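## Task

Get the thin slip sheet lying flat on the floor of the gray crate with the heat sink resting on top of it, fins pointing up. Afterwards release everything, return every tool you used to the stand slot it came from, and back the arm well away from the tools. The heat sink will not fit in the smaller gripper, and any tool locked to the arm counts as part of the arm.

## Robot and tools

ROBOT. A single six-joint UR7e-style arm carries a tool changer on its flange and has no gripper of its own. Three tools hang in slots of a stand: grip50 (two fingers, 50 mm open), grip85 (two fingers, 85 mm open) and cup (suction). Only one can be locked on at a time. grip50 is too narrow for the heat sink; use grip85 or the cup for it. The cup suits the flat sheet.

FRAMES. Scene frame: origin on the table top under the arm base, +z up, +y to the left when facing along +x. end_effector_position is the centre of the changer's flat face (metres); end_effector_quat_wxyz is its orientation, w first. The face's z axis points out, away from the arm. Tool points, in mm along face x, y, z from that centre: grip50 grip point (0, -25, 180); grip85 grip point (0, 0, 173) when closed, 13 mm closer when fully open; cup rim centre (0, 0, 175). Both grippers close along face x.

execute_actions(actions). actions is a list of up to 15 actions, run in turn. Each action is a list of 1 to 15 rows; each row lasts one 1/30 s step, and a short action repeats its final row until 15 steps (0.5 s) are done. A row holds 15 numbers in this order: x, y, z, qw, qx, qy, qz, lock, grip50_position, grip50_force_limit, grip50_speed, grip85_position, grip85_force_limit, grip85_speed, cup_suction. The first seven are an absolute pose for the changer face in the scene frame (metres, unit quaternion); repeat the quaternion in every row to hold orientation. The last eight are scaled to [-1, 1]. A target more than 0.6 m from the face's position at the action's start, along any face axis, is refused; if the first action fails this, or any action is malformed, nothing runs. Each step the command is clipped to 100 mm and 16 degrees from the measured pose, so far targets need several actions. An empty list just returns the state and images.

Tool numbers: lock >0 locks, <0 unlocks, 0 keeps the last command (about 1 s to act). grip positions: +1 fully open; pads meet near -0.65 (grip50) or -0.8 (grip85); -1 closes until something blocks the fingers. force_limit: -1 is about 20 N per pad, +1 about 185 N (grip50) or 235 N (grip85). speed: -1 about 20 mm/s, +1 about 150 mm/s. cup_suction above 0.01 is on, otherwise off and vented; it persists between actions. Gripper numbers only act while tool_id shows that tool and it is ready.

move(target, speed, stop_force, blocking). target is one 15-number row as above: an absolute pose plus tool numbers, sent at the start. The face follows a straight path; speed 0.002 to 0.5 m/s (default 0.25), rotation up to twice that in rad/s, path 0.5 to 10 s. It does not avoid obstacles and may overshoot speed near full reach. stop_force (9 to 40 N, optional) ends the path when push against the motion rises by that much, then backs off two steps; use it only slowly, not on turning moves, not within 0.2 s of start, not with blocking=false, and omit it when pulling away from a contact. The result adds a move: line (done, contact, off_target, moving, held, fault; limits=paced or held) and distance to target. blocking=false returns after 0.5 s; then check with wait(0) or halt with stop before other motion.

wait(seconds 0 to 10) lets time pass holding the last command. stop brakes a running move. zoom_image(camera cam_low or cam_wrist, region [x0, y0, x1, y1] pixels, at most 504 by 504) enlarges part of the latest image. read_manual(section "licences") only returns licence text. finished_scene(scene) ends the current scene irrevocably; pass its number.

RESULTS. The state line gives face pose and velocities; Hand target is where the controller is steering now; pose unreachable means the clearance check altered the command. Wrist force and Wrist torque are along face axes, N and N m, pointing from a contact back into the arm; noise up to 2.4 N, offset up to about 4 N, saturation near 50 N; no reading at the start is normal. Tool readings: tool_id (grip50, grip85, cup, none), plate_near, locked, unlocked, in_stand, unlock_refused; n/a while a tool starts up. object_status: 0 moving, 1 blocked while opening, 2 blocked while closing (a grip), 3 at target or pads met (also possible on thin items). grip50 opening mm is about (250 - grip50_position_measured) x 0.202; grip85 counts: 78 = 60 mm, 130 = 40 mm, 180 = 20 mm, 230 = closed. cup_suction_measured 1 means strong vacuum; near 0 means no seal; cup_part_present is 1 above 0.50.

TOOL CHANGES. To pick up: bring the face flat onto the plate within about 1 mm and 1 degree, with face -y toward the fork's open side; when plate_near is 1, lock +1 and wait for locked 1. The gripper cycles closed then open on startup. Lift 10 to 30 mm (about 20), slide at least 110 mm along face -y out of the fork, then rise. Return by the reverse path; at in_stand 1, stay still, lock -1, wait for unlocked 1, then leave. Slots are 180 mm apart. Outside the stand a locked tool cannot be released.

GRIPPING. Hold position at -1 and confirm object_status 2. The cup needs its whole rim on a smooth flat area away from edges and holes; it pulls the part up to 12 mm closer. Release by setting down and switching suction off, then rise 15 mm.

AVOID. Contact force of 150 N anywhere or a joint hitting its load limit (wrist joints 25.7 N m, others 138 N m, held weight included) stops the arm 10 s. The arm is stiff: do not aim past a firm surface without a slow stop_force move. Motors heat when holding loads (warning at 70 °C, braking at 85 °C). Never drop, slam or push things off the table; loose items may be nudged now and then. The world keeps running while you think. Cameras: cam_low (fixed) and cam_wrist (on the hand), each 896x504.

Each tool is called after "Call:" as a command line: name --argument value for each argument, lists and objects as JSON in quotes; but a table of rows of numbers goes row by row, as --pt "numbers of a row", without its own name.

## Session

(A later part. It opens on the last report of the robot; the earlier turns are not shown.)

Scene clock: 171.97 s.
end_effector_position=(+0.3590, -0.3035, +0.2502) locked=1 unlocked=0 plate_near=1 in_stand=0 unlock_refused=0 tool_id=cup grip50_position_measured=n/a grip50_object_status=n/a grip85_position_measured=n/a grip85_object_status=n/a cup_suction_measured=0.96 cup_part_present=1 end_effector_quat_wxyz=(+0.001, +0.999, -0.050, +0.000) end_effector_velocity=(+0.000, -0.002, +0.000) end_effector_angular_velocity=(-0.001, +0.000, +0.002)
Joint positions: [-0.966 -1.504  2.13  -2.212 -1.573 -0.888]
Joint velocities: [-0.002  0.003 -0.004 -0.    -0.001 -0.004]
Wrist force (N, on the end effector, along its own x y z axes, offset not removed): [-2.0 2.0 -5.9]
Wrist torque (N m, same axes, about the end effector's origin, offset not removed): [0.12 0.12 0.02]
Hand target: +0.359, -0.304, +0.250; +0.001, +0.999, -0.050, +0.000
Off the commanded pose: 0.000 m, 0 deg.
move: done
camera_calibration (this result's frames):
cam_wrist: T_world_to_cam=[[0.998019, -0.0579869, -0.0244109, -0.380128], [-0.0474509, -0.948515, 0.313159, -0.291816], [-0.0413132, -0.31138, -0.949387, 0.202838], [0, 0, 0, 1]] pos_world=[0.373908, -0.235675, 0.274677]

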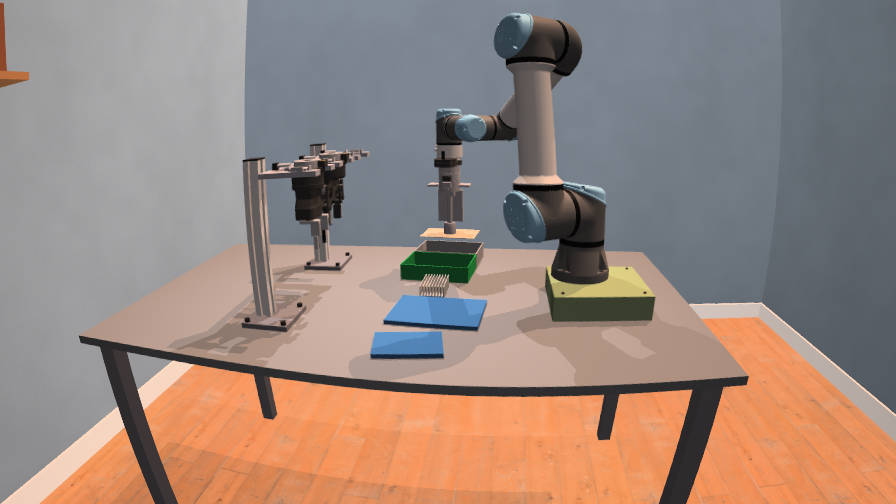

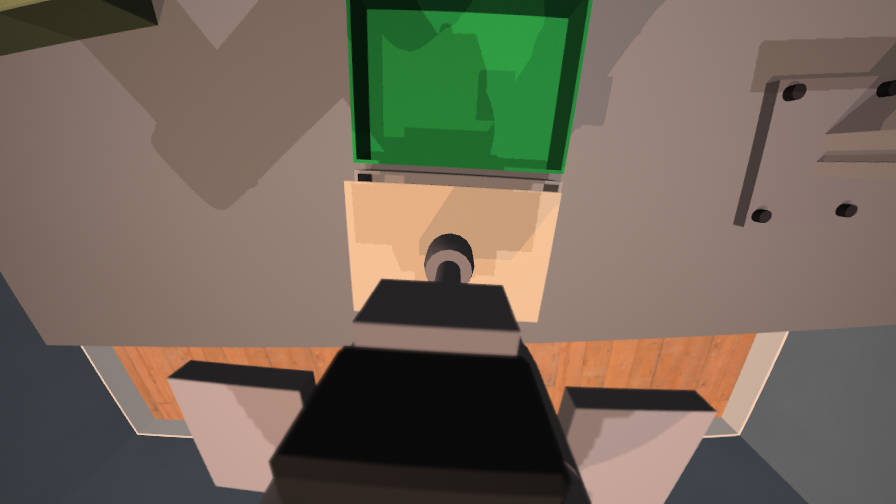

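Yaw good; shift +4 mm x and lower near the rim.

Call:
move --target '[0.363,-0.304,0.222,0,0.99875,-0.05,0,0,1,0,0,1,0,0,1]' --speed 0.05

Scene clock: 174.43 s.
end_effector_position=(+0.3630, -0.3040, +0.2222) locked=1 unlocked=0 plate_near=1 in_stand=0 unlock_refused=0 tool_id=cup grip50_position_measured=n/a grip50_object_status=n/a grip85_position_measured=n/a grip85_object_status=n/a cup_suction_measured=0.96 cup_part_present=1 end_effector_quat_wxyz=(-0.000, +0.999, -0.050, -0.000) end_effector_velocity=(+0.000, +0.000, -0.002) end_effector_angular_velocity=(+0.001, +0.001, +0.001)
Joint positions: [-0.96  -1.446  2.155 -2.292 -1.572 -0.882]
Joint velocities: [ 0.001  0.005  0.001 -0.004  0.    -0.   ]
Wrist force (N, on the end effector, along its own x y z axes, offset not removed): [0.1 -2.6 -5.2]
Wrist torque (N m, same axes, about the end effector's origin, offset not removed): [-0.04 0.14 0.09]
Hand target: +0.363, -0.304, +0.222; -0.000, +0.999, -0.050, +0.000
Off the commanded pose: 0.000 m, 0 deg.
move: done
camera_calibration (this result's frames):
cam_wrist: T_world_to_cam=[[0.998012, -0.0579218, -0.0248295, -0.384705], [-0.0473572, -0.949259, 0.310911, -0.283096], [-0.0415781, -0.309117, -0.950115, 0.177213], [0, 0, 0, 1]] pos_world=[0.377901, -0.236235, 0.246839]

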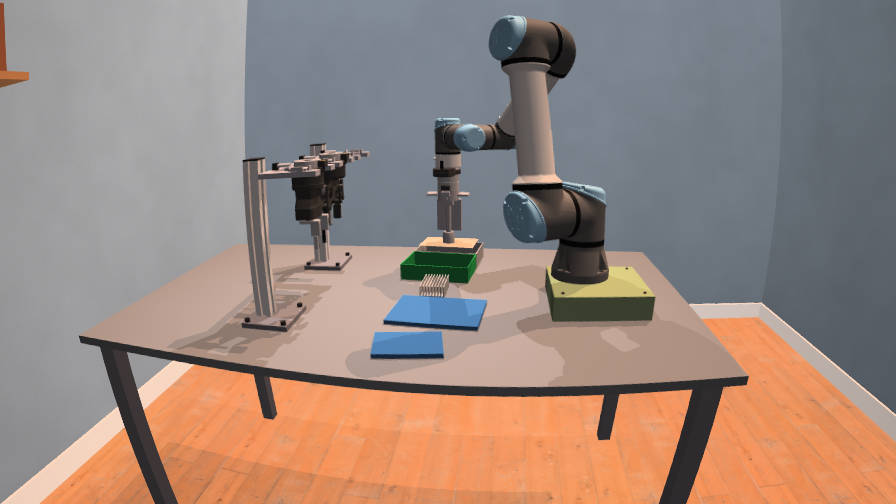

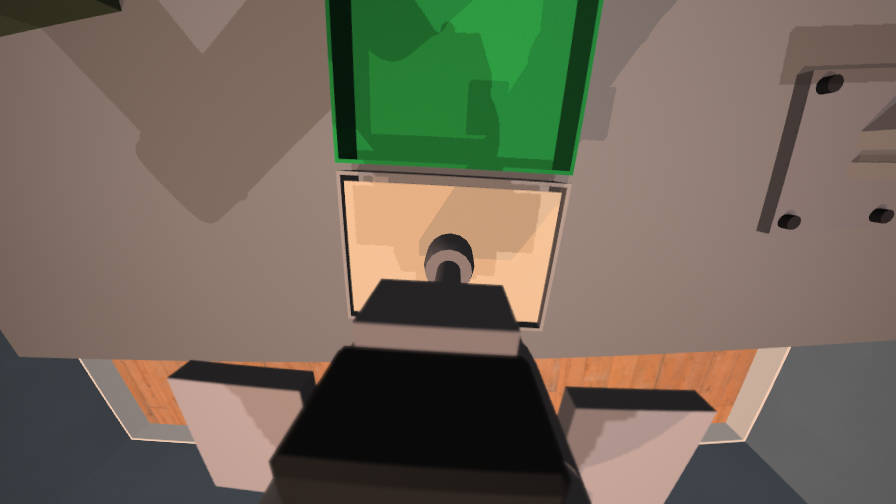

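Call:
move --target '[0.364,-0.307,0.185,0,0.99875,-0.05,0,0,1,0,0,1,0,0,1]' --speed 0.04 --stop_force 9

Call:
move --target '[0.364,-0.307,0.167,0,0.99875,-0.05,0,0,1,0,0,1,0,0,1]' --speed 0.01 --stop_force 9

Scene clock: 179.57 s.
end_effector_position=(+0.3640, -0.3070, +0.1852) locked=1 unlocked=0 plate_near=1 in_stand=0 unlock_refused=0 tool_id=cup grip50_position_measured=n/a grip50_object_status=n/a grip85_position_measured=n/a grip85_object_status=n/a cup_suction_measured=0.96 cup_part_present=1 end_effector_quat_wxyz=(-0.000, +0.999, -0.050, -0.000) end_effector_velocity=(+0.000, -0.000, -0.003) end_effector_angular_velocity=(+0.001, +0.001, +0.001)
Joint positions: [-0.962 -1.367  2.186 -2.403 -1.572 -0.884]
Joint velocities: [ 0.     0.007  0.001 -0.006  0.    -0.001]
Wrist force (N, on the end effector, along its own x y z axes, offset not removed): [-1.5 1.5 -0.7]
Wrist torque (N m, same axes, about the end effector's origin, offset not removed): [-0.06 0.25 -0.15]
Hand target: +0.364, -0.307, +0.185; +0.000, +0.999, -0.050, -0.000
Off the commanded pose: 0.000 m, 0 deg.
move: done
camera_calibration (this result's frames):
cam_wrist: T_world_to_cam=[[0.998012, -0.0579198, -0.0248373, -0.386814], [-0.0473527, -0.949258, 0.310914, -0.274398], [-0.0415851, -0.309119, -0.950114, 0.141209], [0, 0, 0, 1]] pos_world=[0.378924, -0.239228, 0.209872]

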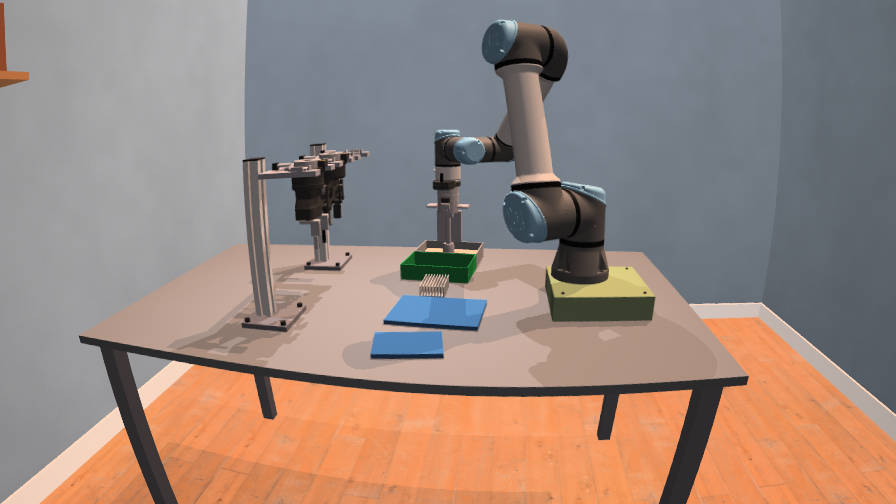

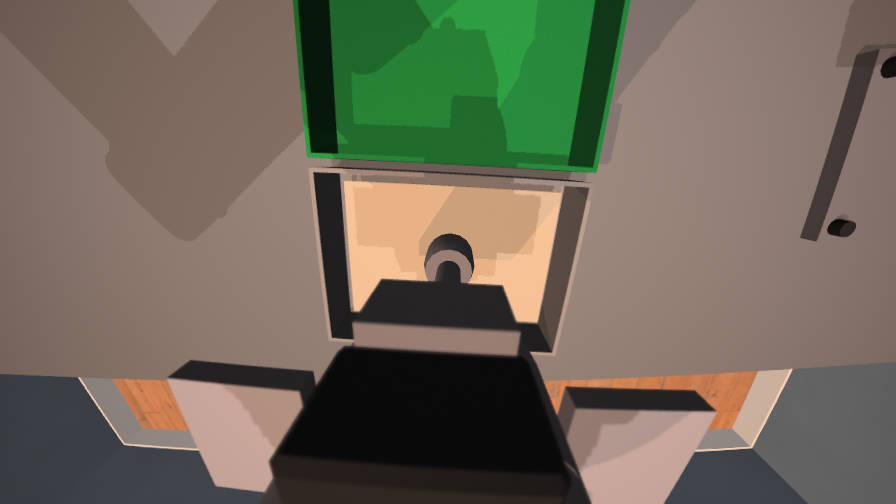

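Scene clock: 181.67 s.
end_effector_position=(+0.3640, -0.3070, +0.1680) locked=1 unlocked=0 plate_near=1 in_stand=0 unlock_refused=0 tool_id=cup grip50_position_measured=n/a grip50_object_status=n/a grip85_position_measured=n/a grip85_object_status=n/a cup_suction_measured=0.96 cup_part_present=1 end_effector_quat_wxyz=(-0.000, +0.999, -0.050, -0.000) end_effector_velocity=(+0.000, +0.000, +0.002) end_effector_angular_velocity=(+0.002, +0.000, +0.001)
Joint positions: [-0.962 -1.329  2.201 -2.456 -1.572 -0.884]
Joint velocities: [ 0.001 -0.005 -0.002  0.009  0.001 -0.   ]
Wrist force (N, on the end effector, along its own x y z axes, offset not removed): [-2.8 0.0 -23.7]
Wrist torque (N m, same axes, about the end effector's origin, offset not removed): [0.27 0.25 -0.08]
Hand target: +0.364, -0.307, +0.168; +0.000, +0.999, -0.050, +0.000
Off the commanded pose: 0.001 m, 0 deg.
move: contact
camera_calibration (this result's frames):
cam_wrist: T_world_to_cam=[[0.998012, -0.0579177, -0.0248358, -0.387227], [-0.0473514, -0.94926, 0.310909, -0.26902], [-0.0415827, -0.309115, -0.950115, 0.124832], [0, 0, 0, 1]] pos_world=[0.37891, -0.23921, 0.192629]

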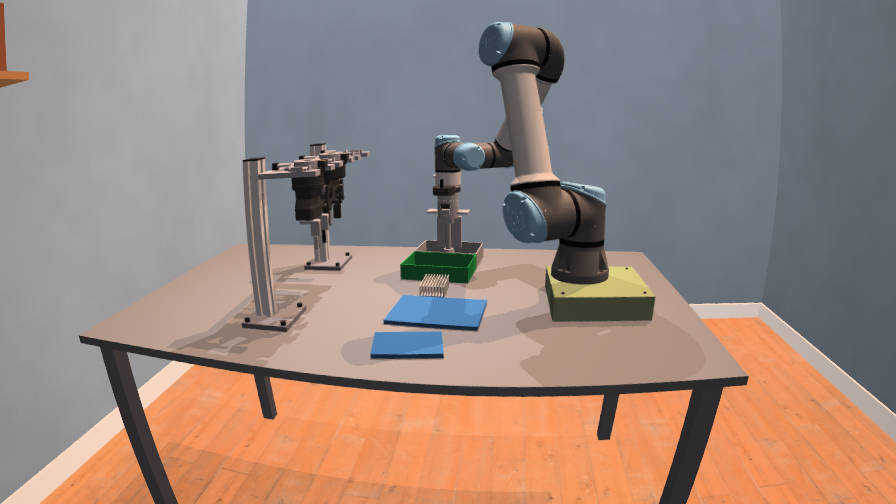

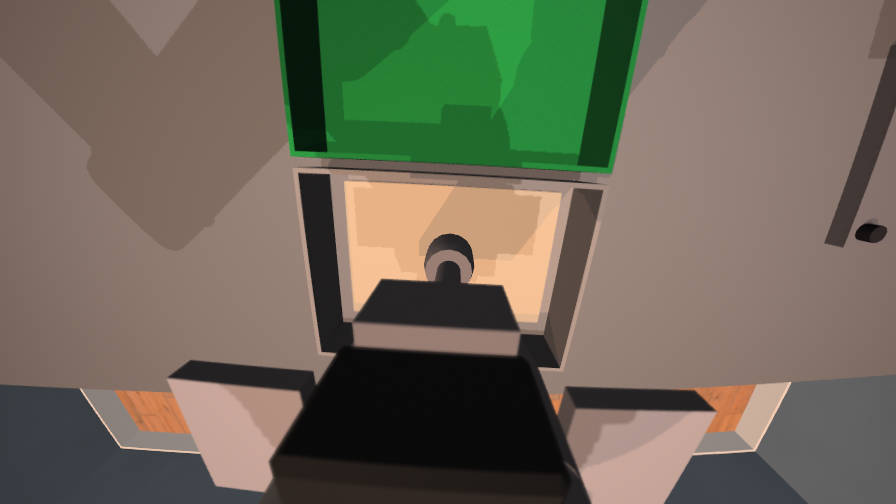

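Call:
execute_actions --actions '[[[0.364,-0.307,0.17,0,0.99875,-0.05,0,0,1,0,0,1,0,0,0]],[[0.364,-0.307,0.17,0,0.99875,-0.05,0,0,1,0,0,1,0,0,0]]]'

Call:
move --target '[0.364,-0.307,0.2,0,0.99875,-0.05,0,0,1,0,0,1,0,0,0]' --speed 0.03

Call:
move --target '[0.364,-0.307,0.26,0,0.99875,-0.05,0,0,1,0,0,1,0,0,0]' --speed 0.15

Call:
move --target '[0.495,-0.1957,0.381,0,0.6964,0.7176,0,0,1,0,0,1,0,0,0]' --speed 0.4

Call:
move --target '[0.6343,-0.1915,0.381,0,0.6964,0.7176,0,0,1,0,0,1,0,0,0]' --speed 0.1

Call:
move --target '[0.6343,-0.1915,0.362,0,0.6964,0.7176,0,0,1,0,0,1,0,0,0]' --speed 0.02

Call:
execute_actions --actions '[[[0.6343,-0.1915,0.362,0,0.6964,0.7176,0,-1,1,0,0,1,0,0,0]],[[0.6343,-0.1915,0.362,0,0.6964,0.7176,0,-1,1,0,0,1,0,0,0]],[[0.6343,-0.1915,0.362,0,0.6964,0.7176,0,-1,1,0,0,1,0,0,0]]]'

Scene clock: 190.90 s.
end_effector_position=(+0.3640, -0.3070, +0.1700) locked=1 unlocked=0 plate_near=1 in_stand=0 unlock_refused=0 tool_id=cup grip50_position_measured=n/a grip50_object_status=n/a grip85_position_measured=n/a grip85_object_status=n/a cup_suction_measured=0.00 cup_part_present=0 end_effector_quat_wxyz=(-0.000, +0.999, -0.050, +0.000) end_effector_velocity=(-0.001, -0.001, +0.000) end_effector_angular_velocity=(-0.002, +0.001, -0.003)
Joint positions: [-0.962 -1.334  2.199 -2.449 -1.572 -0.884]
Joint velocities: [-0.001 -0.001 -0.    -0.    -0.002  0.002]
Wrist force (N, on the end effector, along its own x y z axes, offset not removed): [-4.7 -1.7 -17.3]
Wrist torque (N m, same axes, about the end effector's origin, offset not removed): [-0.13 0.17 -0.09]
Hand target: +0.364, -0.307, +0.170; -0.000, +0.999, -0.050, +0.000
Off the commanded pose: 0.000 m, 0 deg.
camera_calibration (this result's frames):
cam_wrist: T_world_to_cam=[[0.998013, -0.0579209, -0.0248213, -0.38719], [-0.0473585, -0.949256, 0.310918, -0.269667], [-0.0415704, -0.309125, -0.950112, 0.126749], [0, 0, 0, 1]] pos_world=[0.378918, -0.239228, 0.194659]

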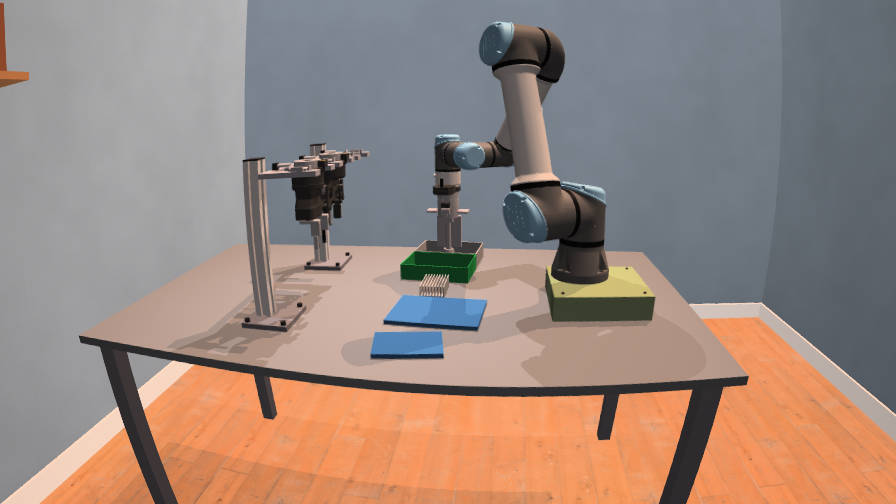

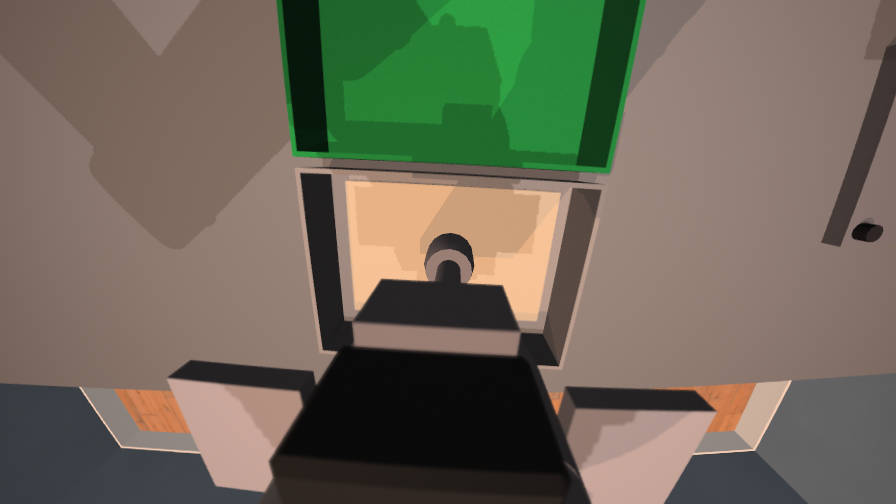

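Scene clock: 192.23 s.
end_effector_position=(+0.3640, -0.3070, +0.1998) locked=1 unlocked=0 plate_near=1 in_stand=0 unlock_refused=0 tool_id=cup grip50_position_measured=n/a grip50_object_status=n/a grip85_position_measured=n/a grip85_object_status=n/a cup_suction_measured=0.00 cup_part_present=0 end_effector_quat_wxyz=(+0.000, +0.999, -0.050, +0.000) end_effector_velocity=(+0.000, +0.000, +0.002) end_effector_angular_velocity=(-0.001, -0.001, -0.001)
Joint positions: [-0.962 -1.397  2.172 -2.358 -1.572 -0.884]
Joint velocities: [ 0.001 -0.004 -0.002  0.005  0.001  0.001]
Wrist force (N, on the end effector, along its own x y z axes, offset not removed): [-3.4 2.6 -2.5]
Wrist torque (N m, same axes, about the end effector's origin, offset not removed): [0.03 0.34 -0.11]
Hand target: +0.364, -0.307, +0.200; +0.000, +0.999, -0.050, +0.000
Off the commanded pose: 0.000 m, 0 deg.
move: done
camera_calibration (this result's frames):
cam_wrist: T_world_to_cam=[[0.998013, -0.0579188, -0.0248138, -0.386441], [-0.0473585, -0.949254, 0.310926, -0.27892], [-0.0415631, -0.309133, -0.95011, 0.155103], [0, 0, 0, 1]] pos_world=[0.378911, -0.239201, 0.224499]

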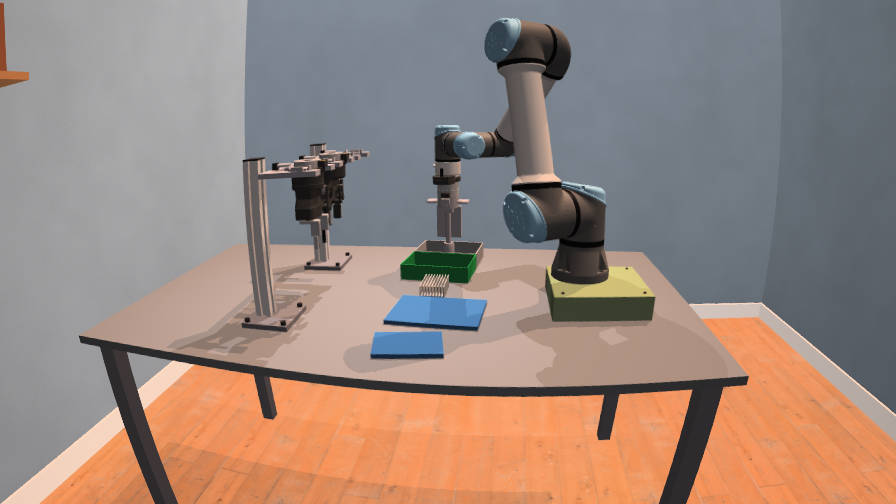

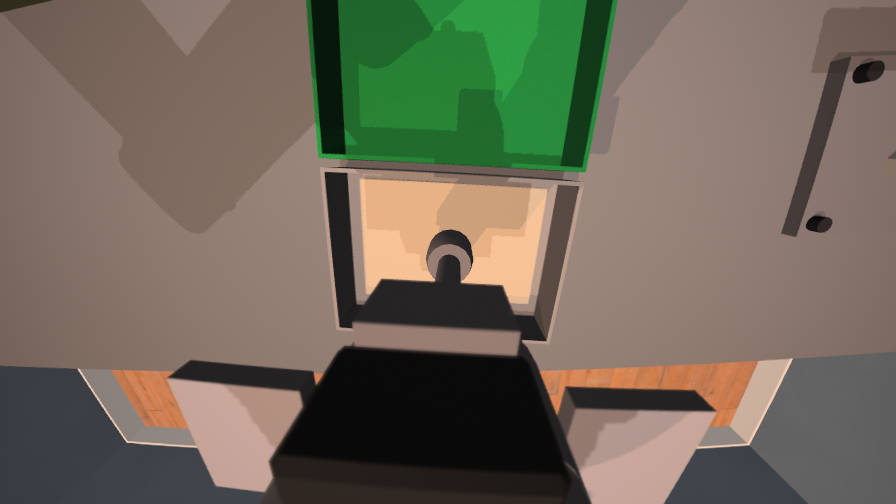

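Scene clock: 193.13 s.
end_effector_position=(+0.3640, -0.3069, +0.2598) locked=1 unlocked=0 plate_near=1 in_stand=0 unlock_refused=0 tool_id=cup grip50_position_measured=n/a grip50_object_status=n/a grip85_position_measured=n/a grip85_object_status=n/a cup_suction_measured=0.00 cup_part_present=0 end_effector_quat_wxyz=(+0.000, +0.999, -0.050, +0.000) end_effector_velocity=(+0.000, +0.000, +0.002) end_effector_angular_velocity=(+0.001, -0.001, +0.002)
Joint positions: [-0.961 -1.505  2.1   -2.179 -1.572 -0.883]
Joint velocities: [-0.    -0.003 -0.003  0.007  0.002 -0.002]
Wrist force (N, on the end effector, along its own x y z axes, offset not removed): [1.8 0.2 -2.0]
Wrist torque (N m, same axes, about the end effector's origin, offset not removed): [0.05 -0.21 -0.07]
Hand target: +0.364, -0.307, +0.260; +0.000, +0.999, -0.050, +0.000
Off the commanded pose: 0.000 m, 0 deg.
move: done
camera_calibration (this result's frames):
cam_wrist: T_world_to_cam=[[0.998012, -0.0579391, -0.0247838, -0.384966], [-0.0473856, -0.949241, 0.31096, -0.297528], [-0.0415425, -0.309168, -0.9501, 0.212048], [0, 0, 0, 1]] pos_world=[0.378912, -0.239172, 0.284445]

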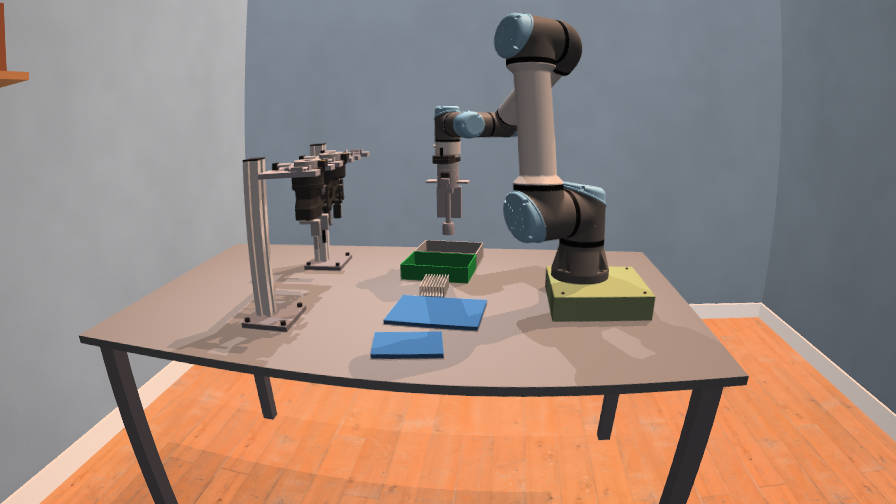

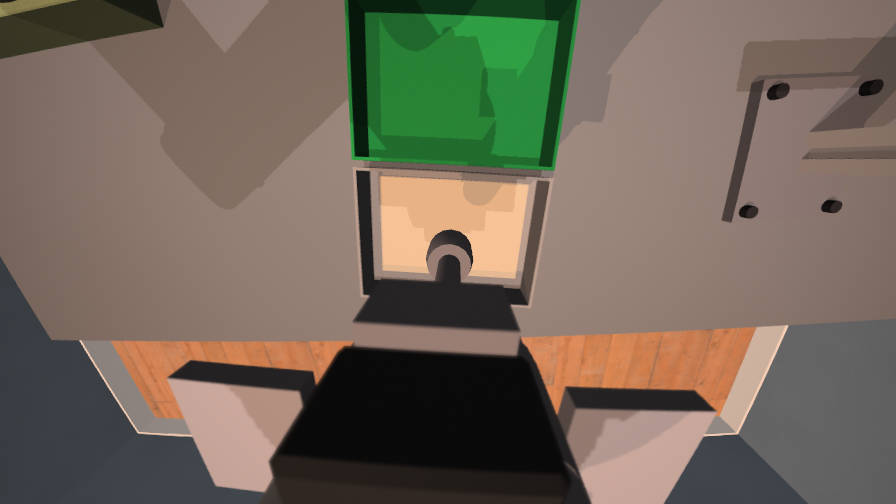

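Scene clock: 195.80 s.
end_effector_position=(+0.4948, -0.1957, +0.3810) locked=1 unlocked=0 plate_near=1 in_stand=0 unlock_refused=0 tool_id=cup grip50_position_measured=n/a grip50_object_status=n/a grip85_position_measured=n/a grip85_object_status=n/a cup_suction_measured=0.00 cup_part_present=0 end_effector_quat_wxyz=(-0.000, +0.697, +0.717, +0.000) end_effector_velocity=(+0.001, +0.000, -0.000) end_effector_angular_velocity=(+0.003, +0.001, +0.012)
Joint positions: [-0.603 -1.498  1.752 -1.837 -1.576 -2.225]
Joint velocities: [ 0.001  0.003 -0.003  0.003  0.002 -0.01 ]
Wrist force (N, on the end effector, along its own x y z axes, offset not removed): [-4.9 -1.2 -4.3]
Wrist torque (N m, same axes, about the end effector's origin, offset not removed): [-0.10 0.39 0.07]
Hand target: +0.495, -0.196, +0.381; -0.000, +0.696, +0.718, +0.000
Off the commanded pose: 0.000 m, 0 deg.
move: done
camera_calibration (this result's frames):
cam_wrist: T_world_to_cam=[[-0.0709295, 0.997191, -0.0240778, 0.229107], [0.947408, 0.0749011, 0.311138, -0.515301], [0.312068, -0.000742659, -0.95006, 0.252379], [0, 0, 0, 1]] pos_world=[0.425692, -0.189679, 0.405622]

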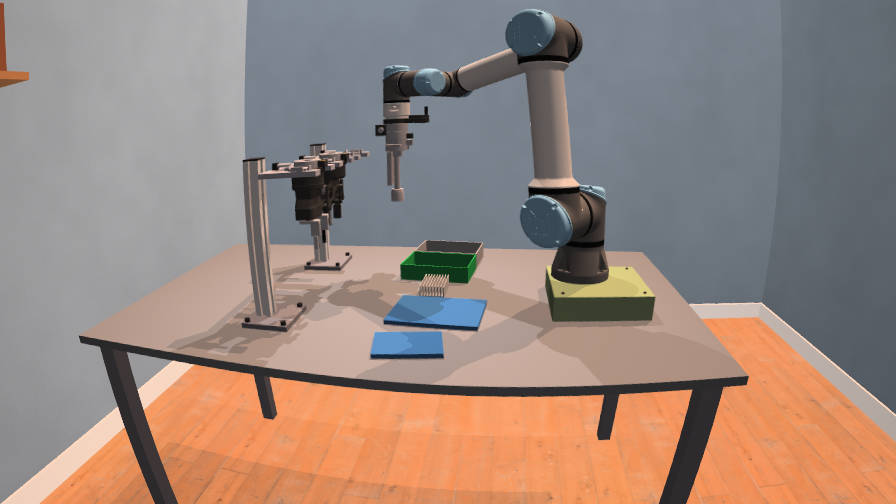

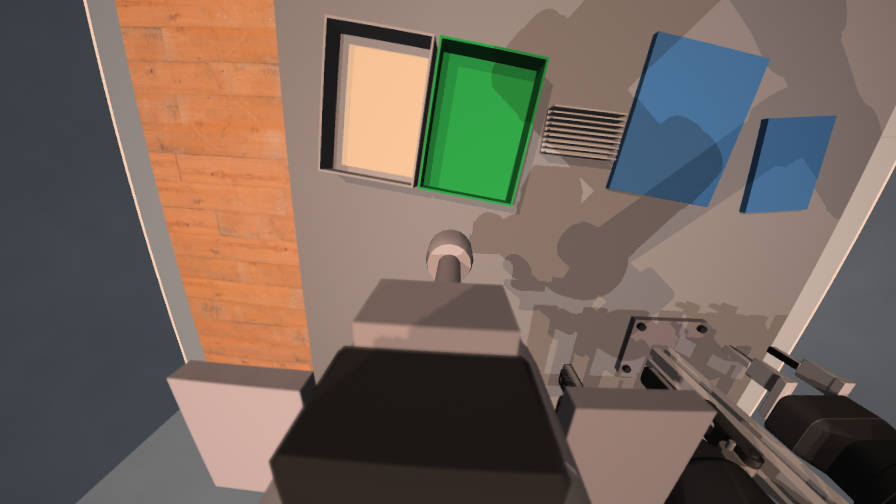

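Scene clock: 197.67 s.
end_effector_position=(+0.6341, -0.1916, +0.3812) locked=1 unlocked=0 plate_near=1 in_stand=0 unlock_refused=0 tool_id=cup grip50_position_measured=n/a grip50_object_status=n/a grip85_position_measured=n/a grip85_object_status=n/a cup_suction_measured=0.00 cup_part_present=0 end_effector_quat_wxyz=(-0.000, +0.696, +0.718, +0.000) end_effector_velocity=(+0.002, +0.000, +0.001) end_effector_angular_velocity=(-0.001, -0.002, +0.001)
Joint positions: [-0.469 -1.189  1.364 -1.756 -1.578 -2.092]
Joint velocities: [ 0.002  0.003 -0.006  0.001 -0.     0.   ]
Wrist force (N, on the end effector, along its own x y z axes, offset not removed): [0.1 1.9 -6.0]
Wrist torque (N m, same axes, about the end effector's origin, offset not removed): [0.01 0.05 -0.03]
Hand target: +0.634, -0.192, +0.381; -0.000, +0.696, +0.718, +0.000
Off the commanded pose: 0.000 m, 0 deg.
move: done
camera_calibration (this result's frames):
cam_wrist: T_world_to_cam=[[-0.0719701, 0.997106, -0.0245069, 0.23564], [0.947374, 0.0760236, 0.31097, -0.647341], [0.311933, -0.000836629, -0.950104, 0.209178], [0, 0, 0, 1]] pos_world=[0.564983, -0.18557, 0.405819]

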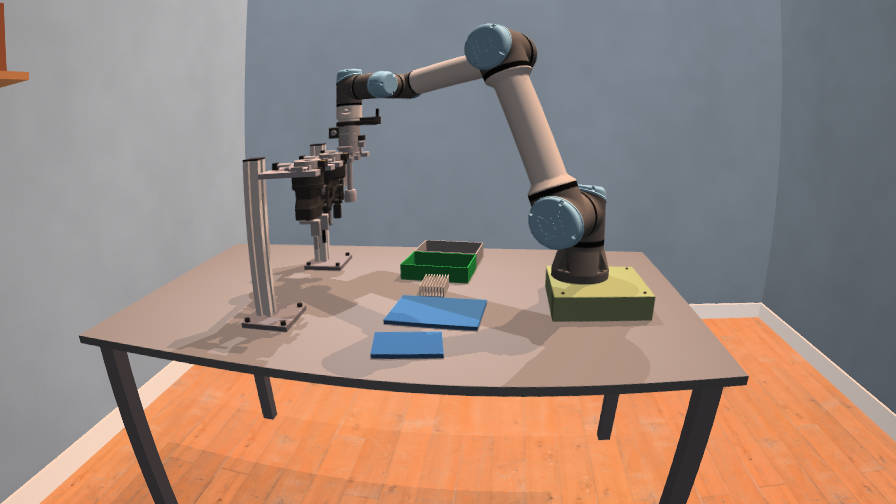

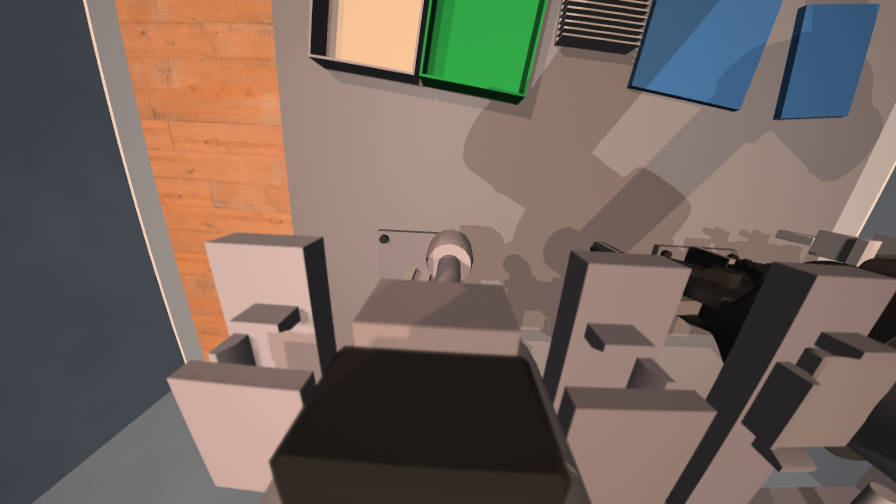

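Scene clock: 198.90 s.
end_effector_position=(+0.6343, -0.1915, +0.3621) locked=1 unlocked=0 plate_near=1 in_stand=1 unlock_refused=0 tool_id=cup grip50_position_measured=n/a grip50_object_status=n/a grip85_position_measured=n/a grip85_object_status=n/a cup_suction_measured=0.00 cup_part_present=0 end_effector_quat_wxyz=(-0.000, +0.696, +0.718, -0.000) end_effector_velocity=(-0.000, +0.000, -0.001) end_effector_angular_velocity=(+0.001, -0.001, +0.001)
Joint positions: [-0.469 -1.179  1.399 -1.802 -1.578 -2.091]
Joint velocities: [ 0.    -0.     0.003 -0.003  0.002 -0.   ]
Wrist force (N, on the end effector, along its own x y z axes, offset not removed): [-1.6 1.6 -1.9]
Wrist torque (N m, same axes, about the end effector's origin, offset not removed): [0.21 0.13 0.07]
Hand target: +0.634, -0.192, +0.362; -0.000, +0.696, +0.718, -0.000
Off the commanded pose: 0.000 m, 0 deg.
move: done
camera_calibration (this result's frames):
cam_wrist: T_world_to_cam=[[-0.0719702, 0.997098, -0.0248211, 0.235239], [0.947384, 0.0761216, 0.310917, -0.641579], [0.311904, -0.00113832, -0.950113, 0.191015], [0, 0, 0, 1]] pos_world=[0.565173, -0.185501, 0.386802]

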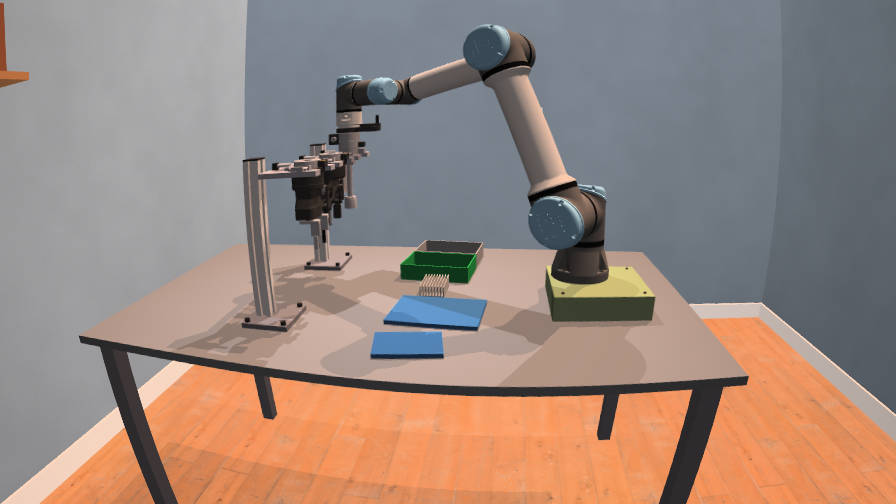

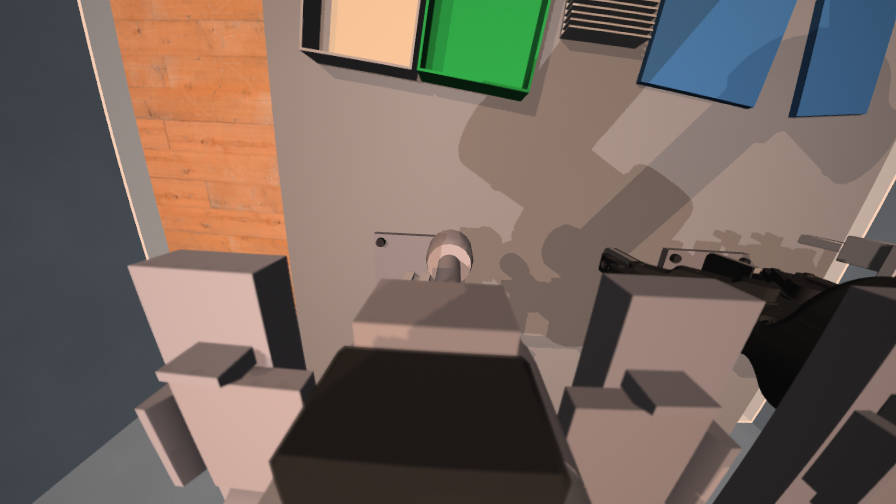

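Scene clock: 200.40 s.
end_effector_position=(+0.6343, -0.1915, +0.3620) locked=0 unlocked=1 plate_near=1 in_stand=1 unlock_refused=0 tool_id=none grip50_position_measured=n/a grip50_object_status=n/a grip85_position_measured=n/a grip85_object_status=n/a cup_suction_measured=n/a cup_part_present=n/a end_effector_quat_wxyz=(+0.000, +0.696, +0.718, -0.000) end_effector_velocity=(-0.000, +0.000, -0.000) end_effector_angular_velocity=(+0.001, +0.001, +0.001)
Joint positions: [-0.469 -1.179  1.4   -1.802 -1.578 -2.091]
Joint velocities: [ 0.     0.001  0.     0.001  0.    -0.001]
Wrist force (N, on the end effector, along its own x y z axes, offset not removed): [-1.8 1.1 -2.8]
Wrist torque (N m, same axes, about the end effector's origin, offset not removed): [0.13 0.18 -0.08]
Hand target: +0.634, -0.191, +0.362; +0.000, +0.696, +0.718, -0.000
Off the commanded pose: 0.000 m, 0 deg.
camera_calibration (this result's frames):
cam_wrist: T_world_to_cam=[[-0.0719708, 0.997097, -0.0248615, 0.235247], [0.947372, 0.0761348, 0.31095, -0.641533], [0.31194, -0.00117375, -0.950101, 0.190851], [0, 0, 0, 1]] pos_world=[0.565167, -0.185497, 0.386661]

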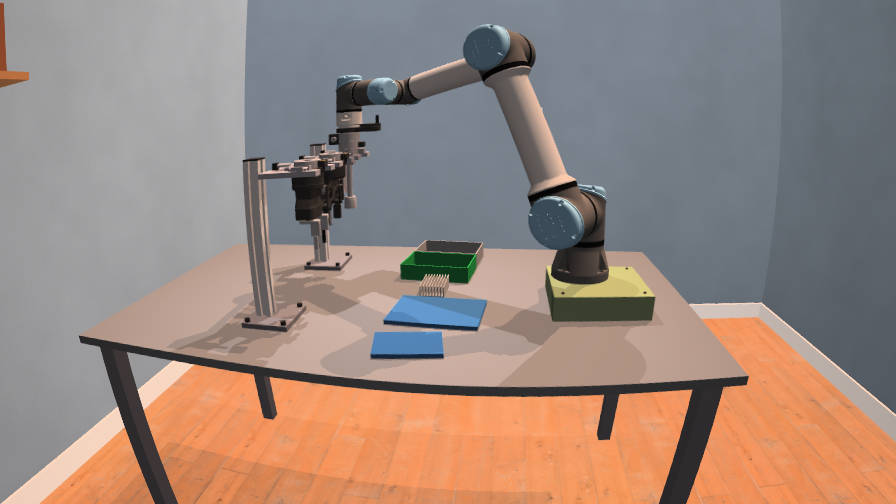

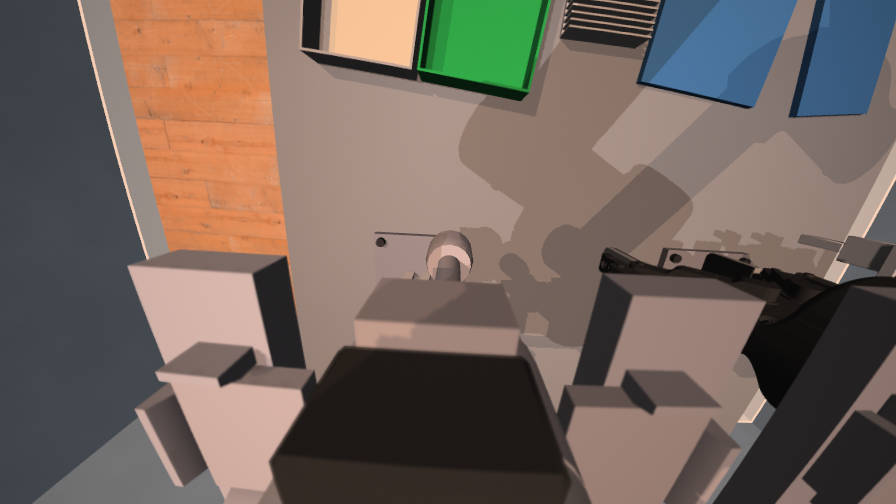

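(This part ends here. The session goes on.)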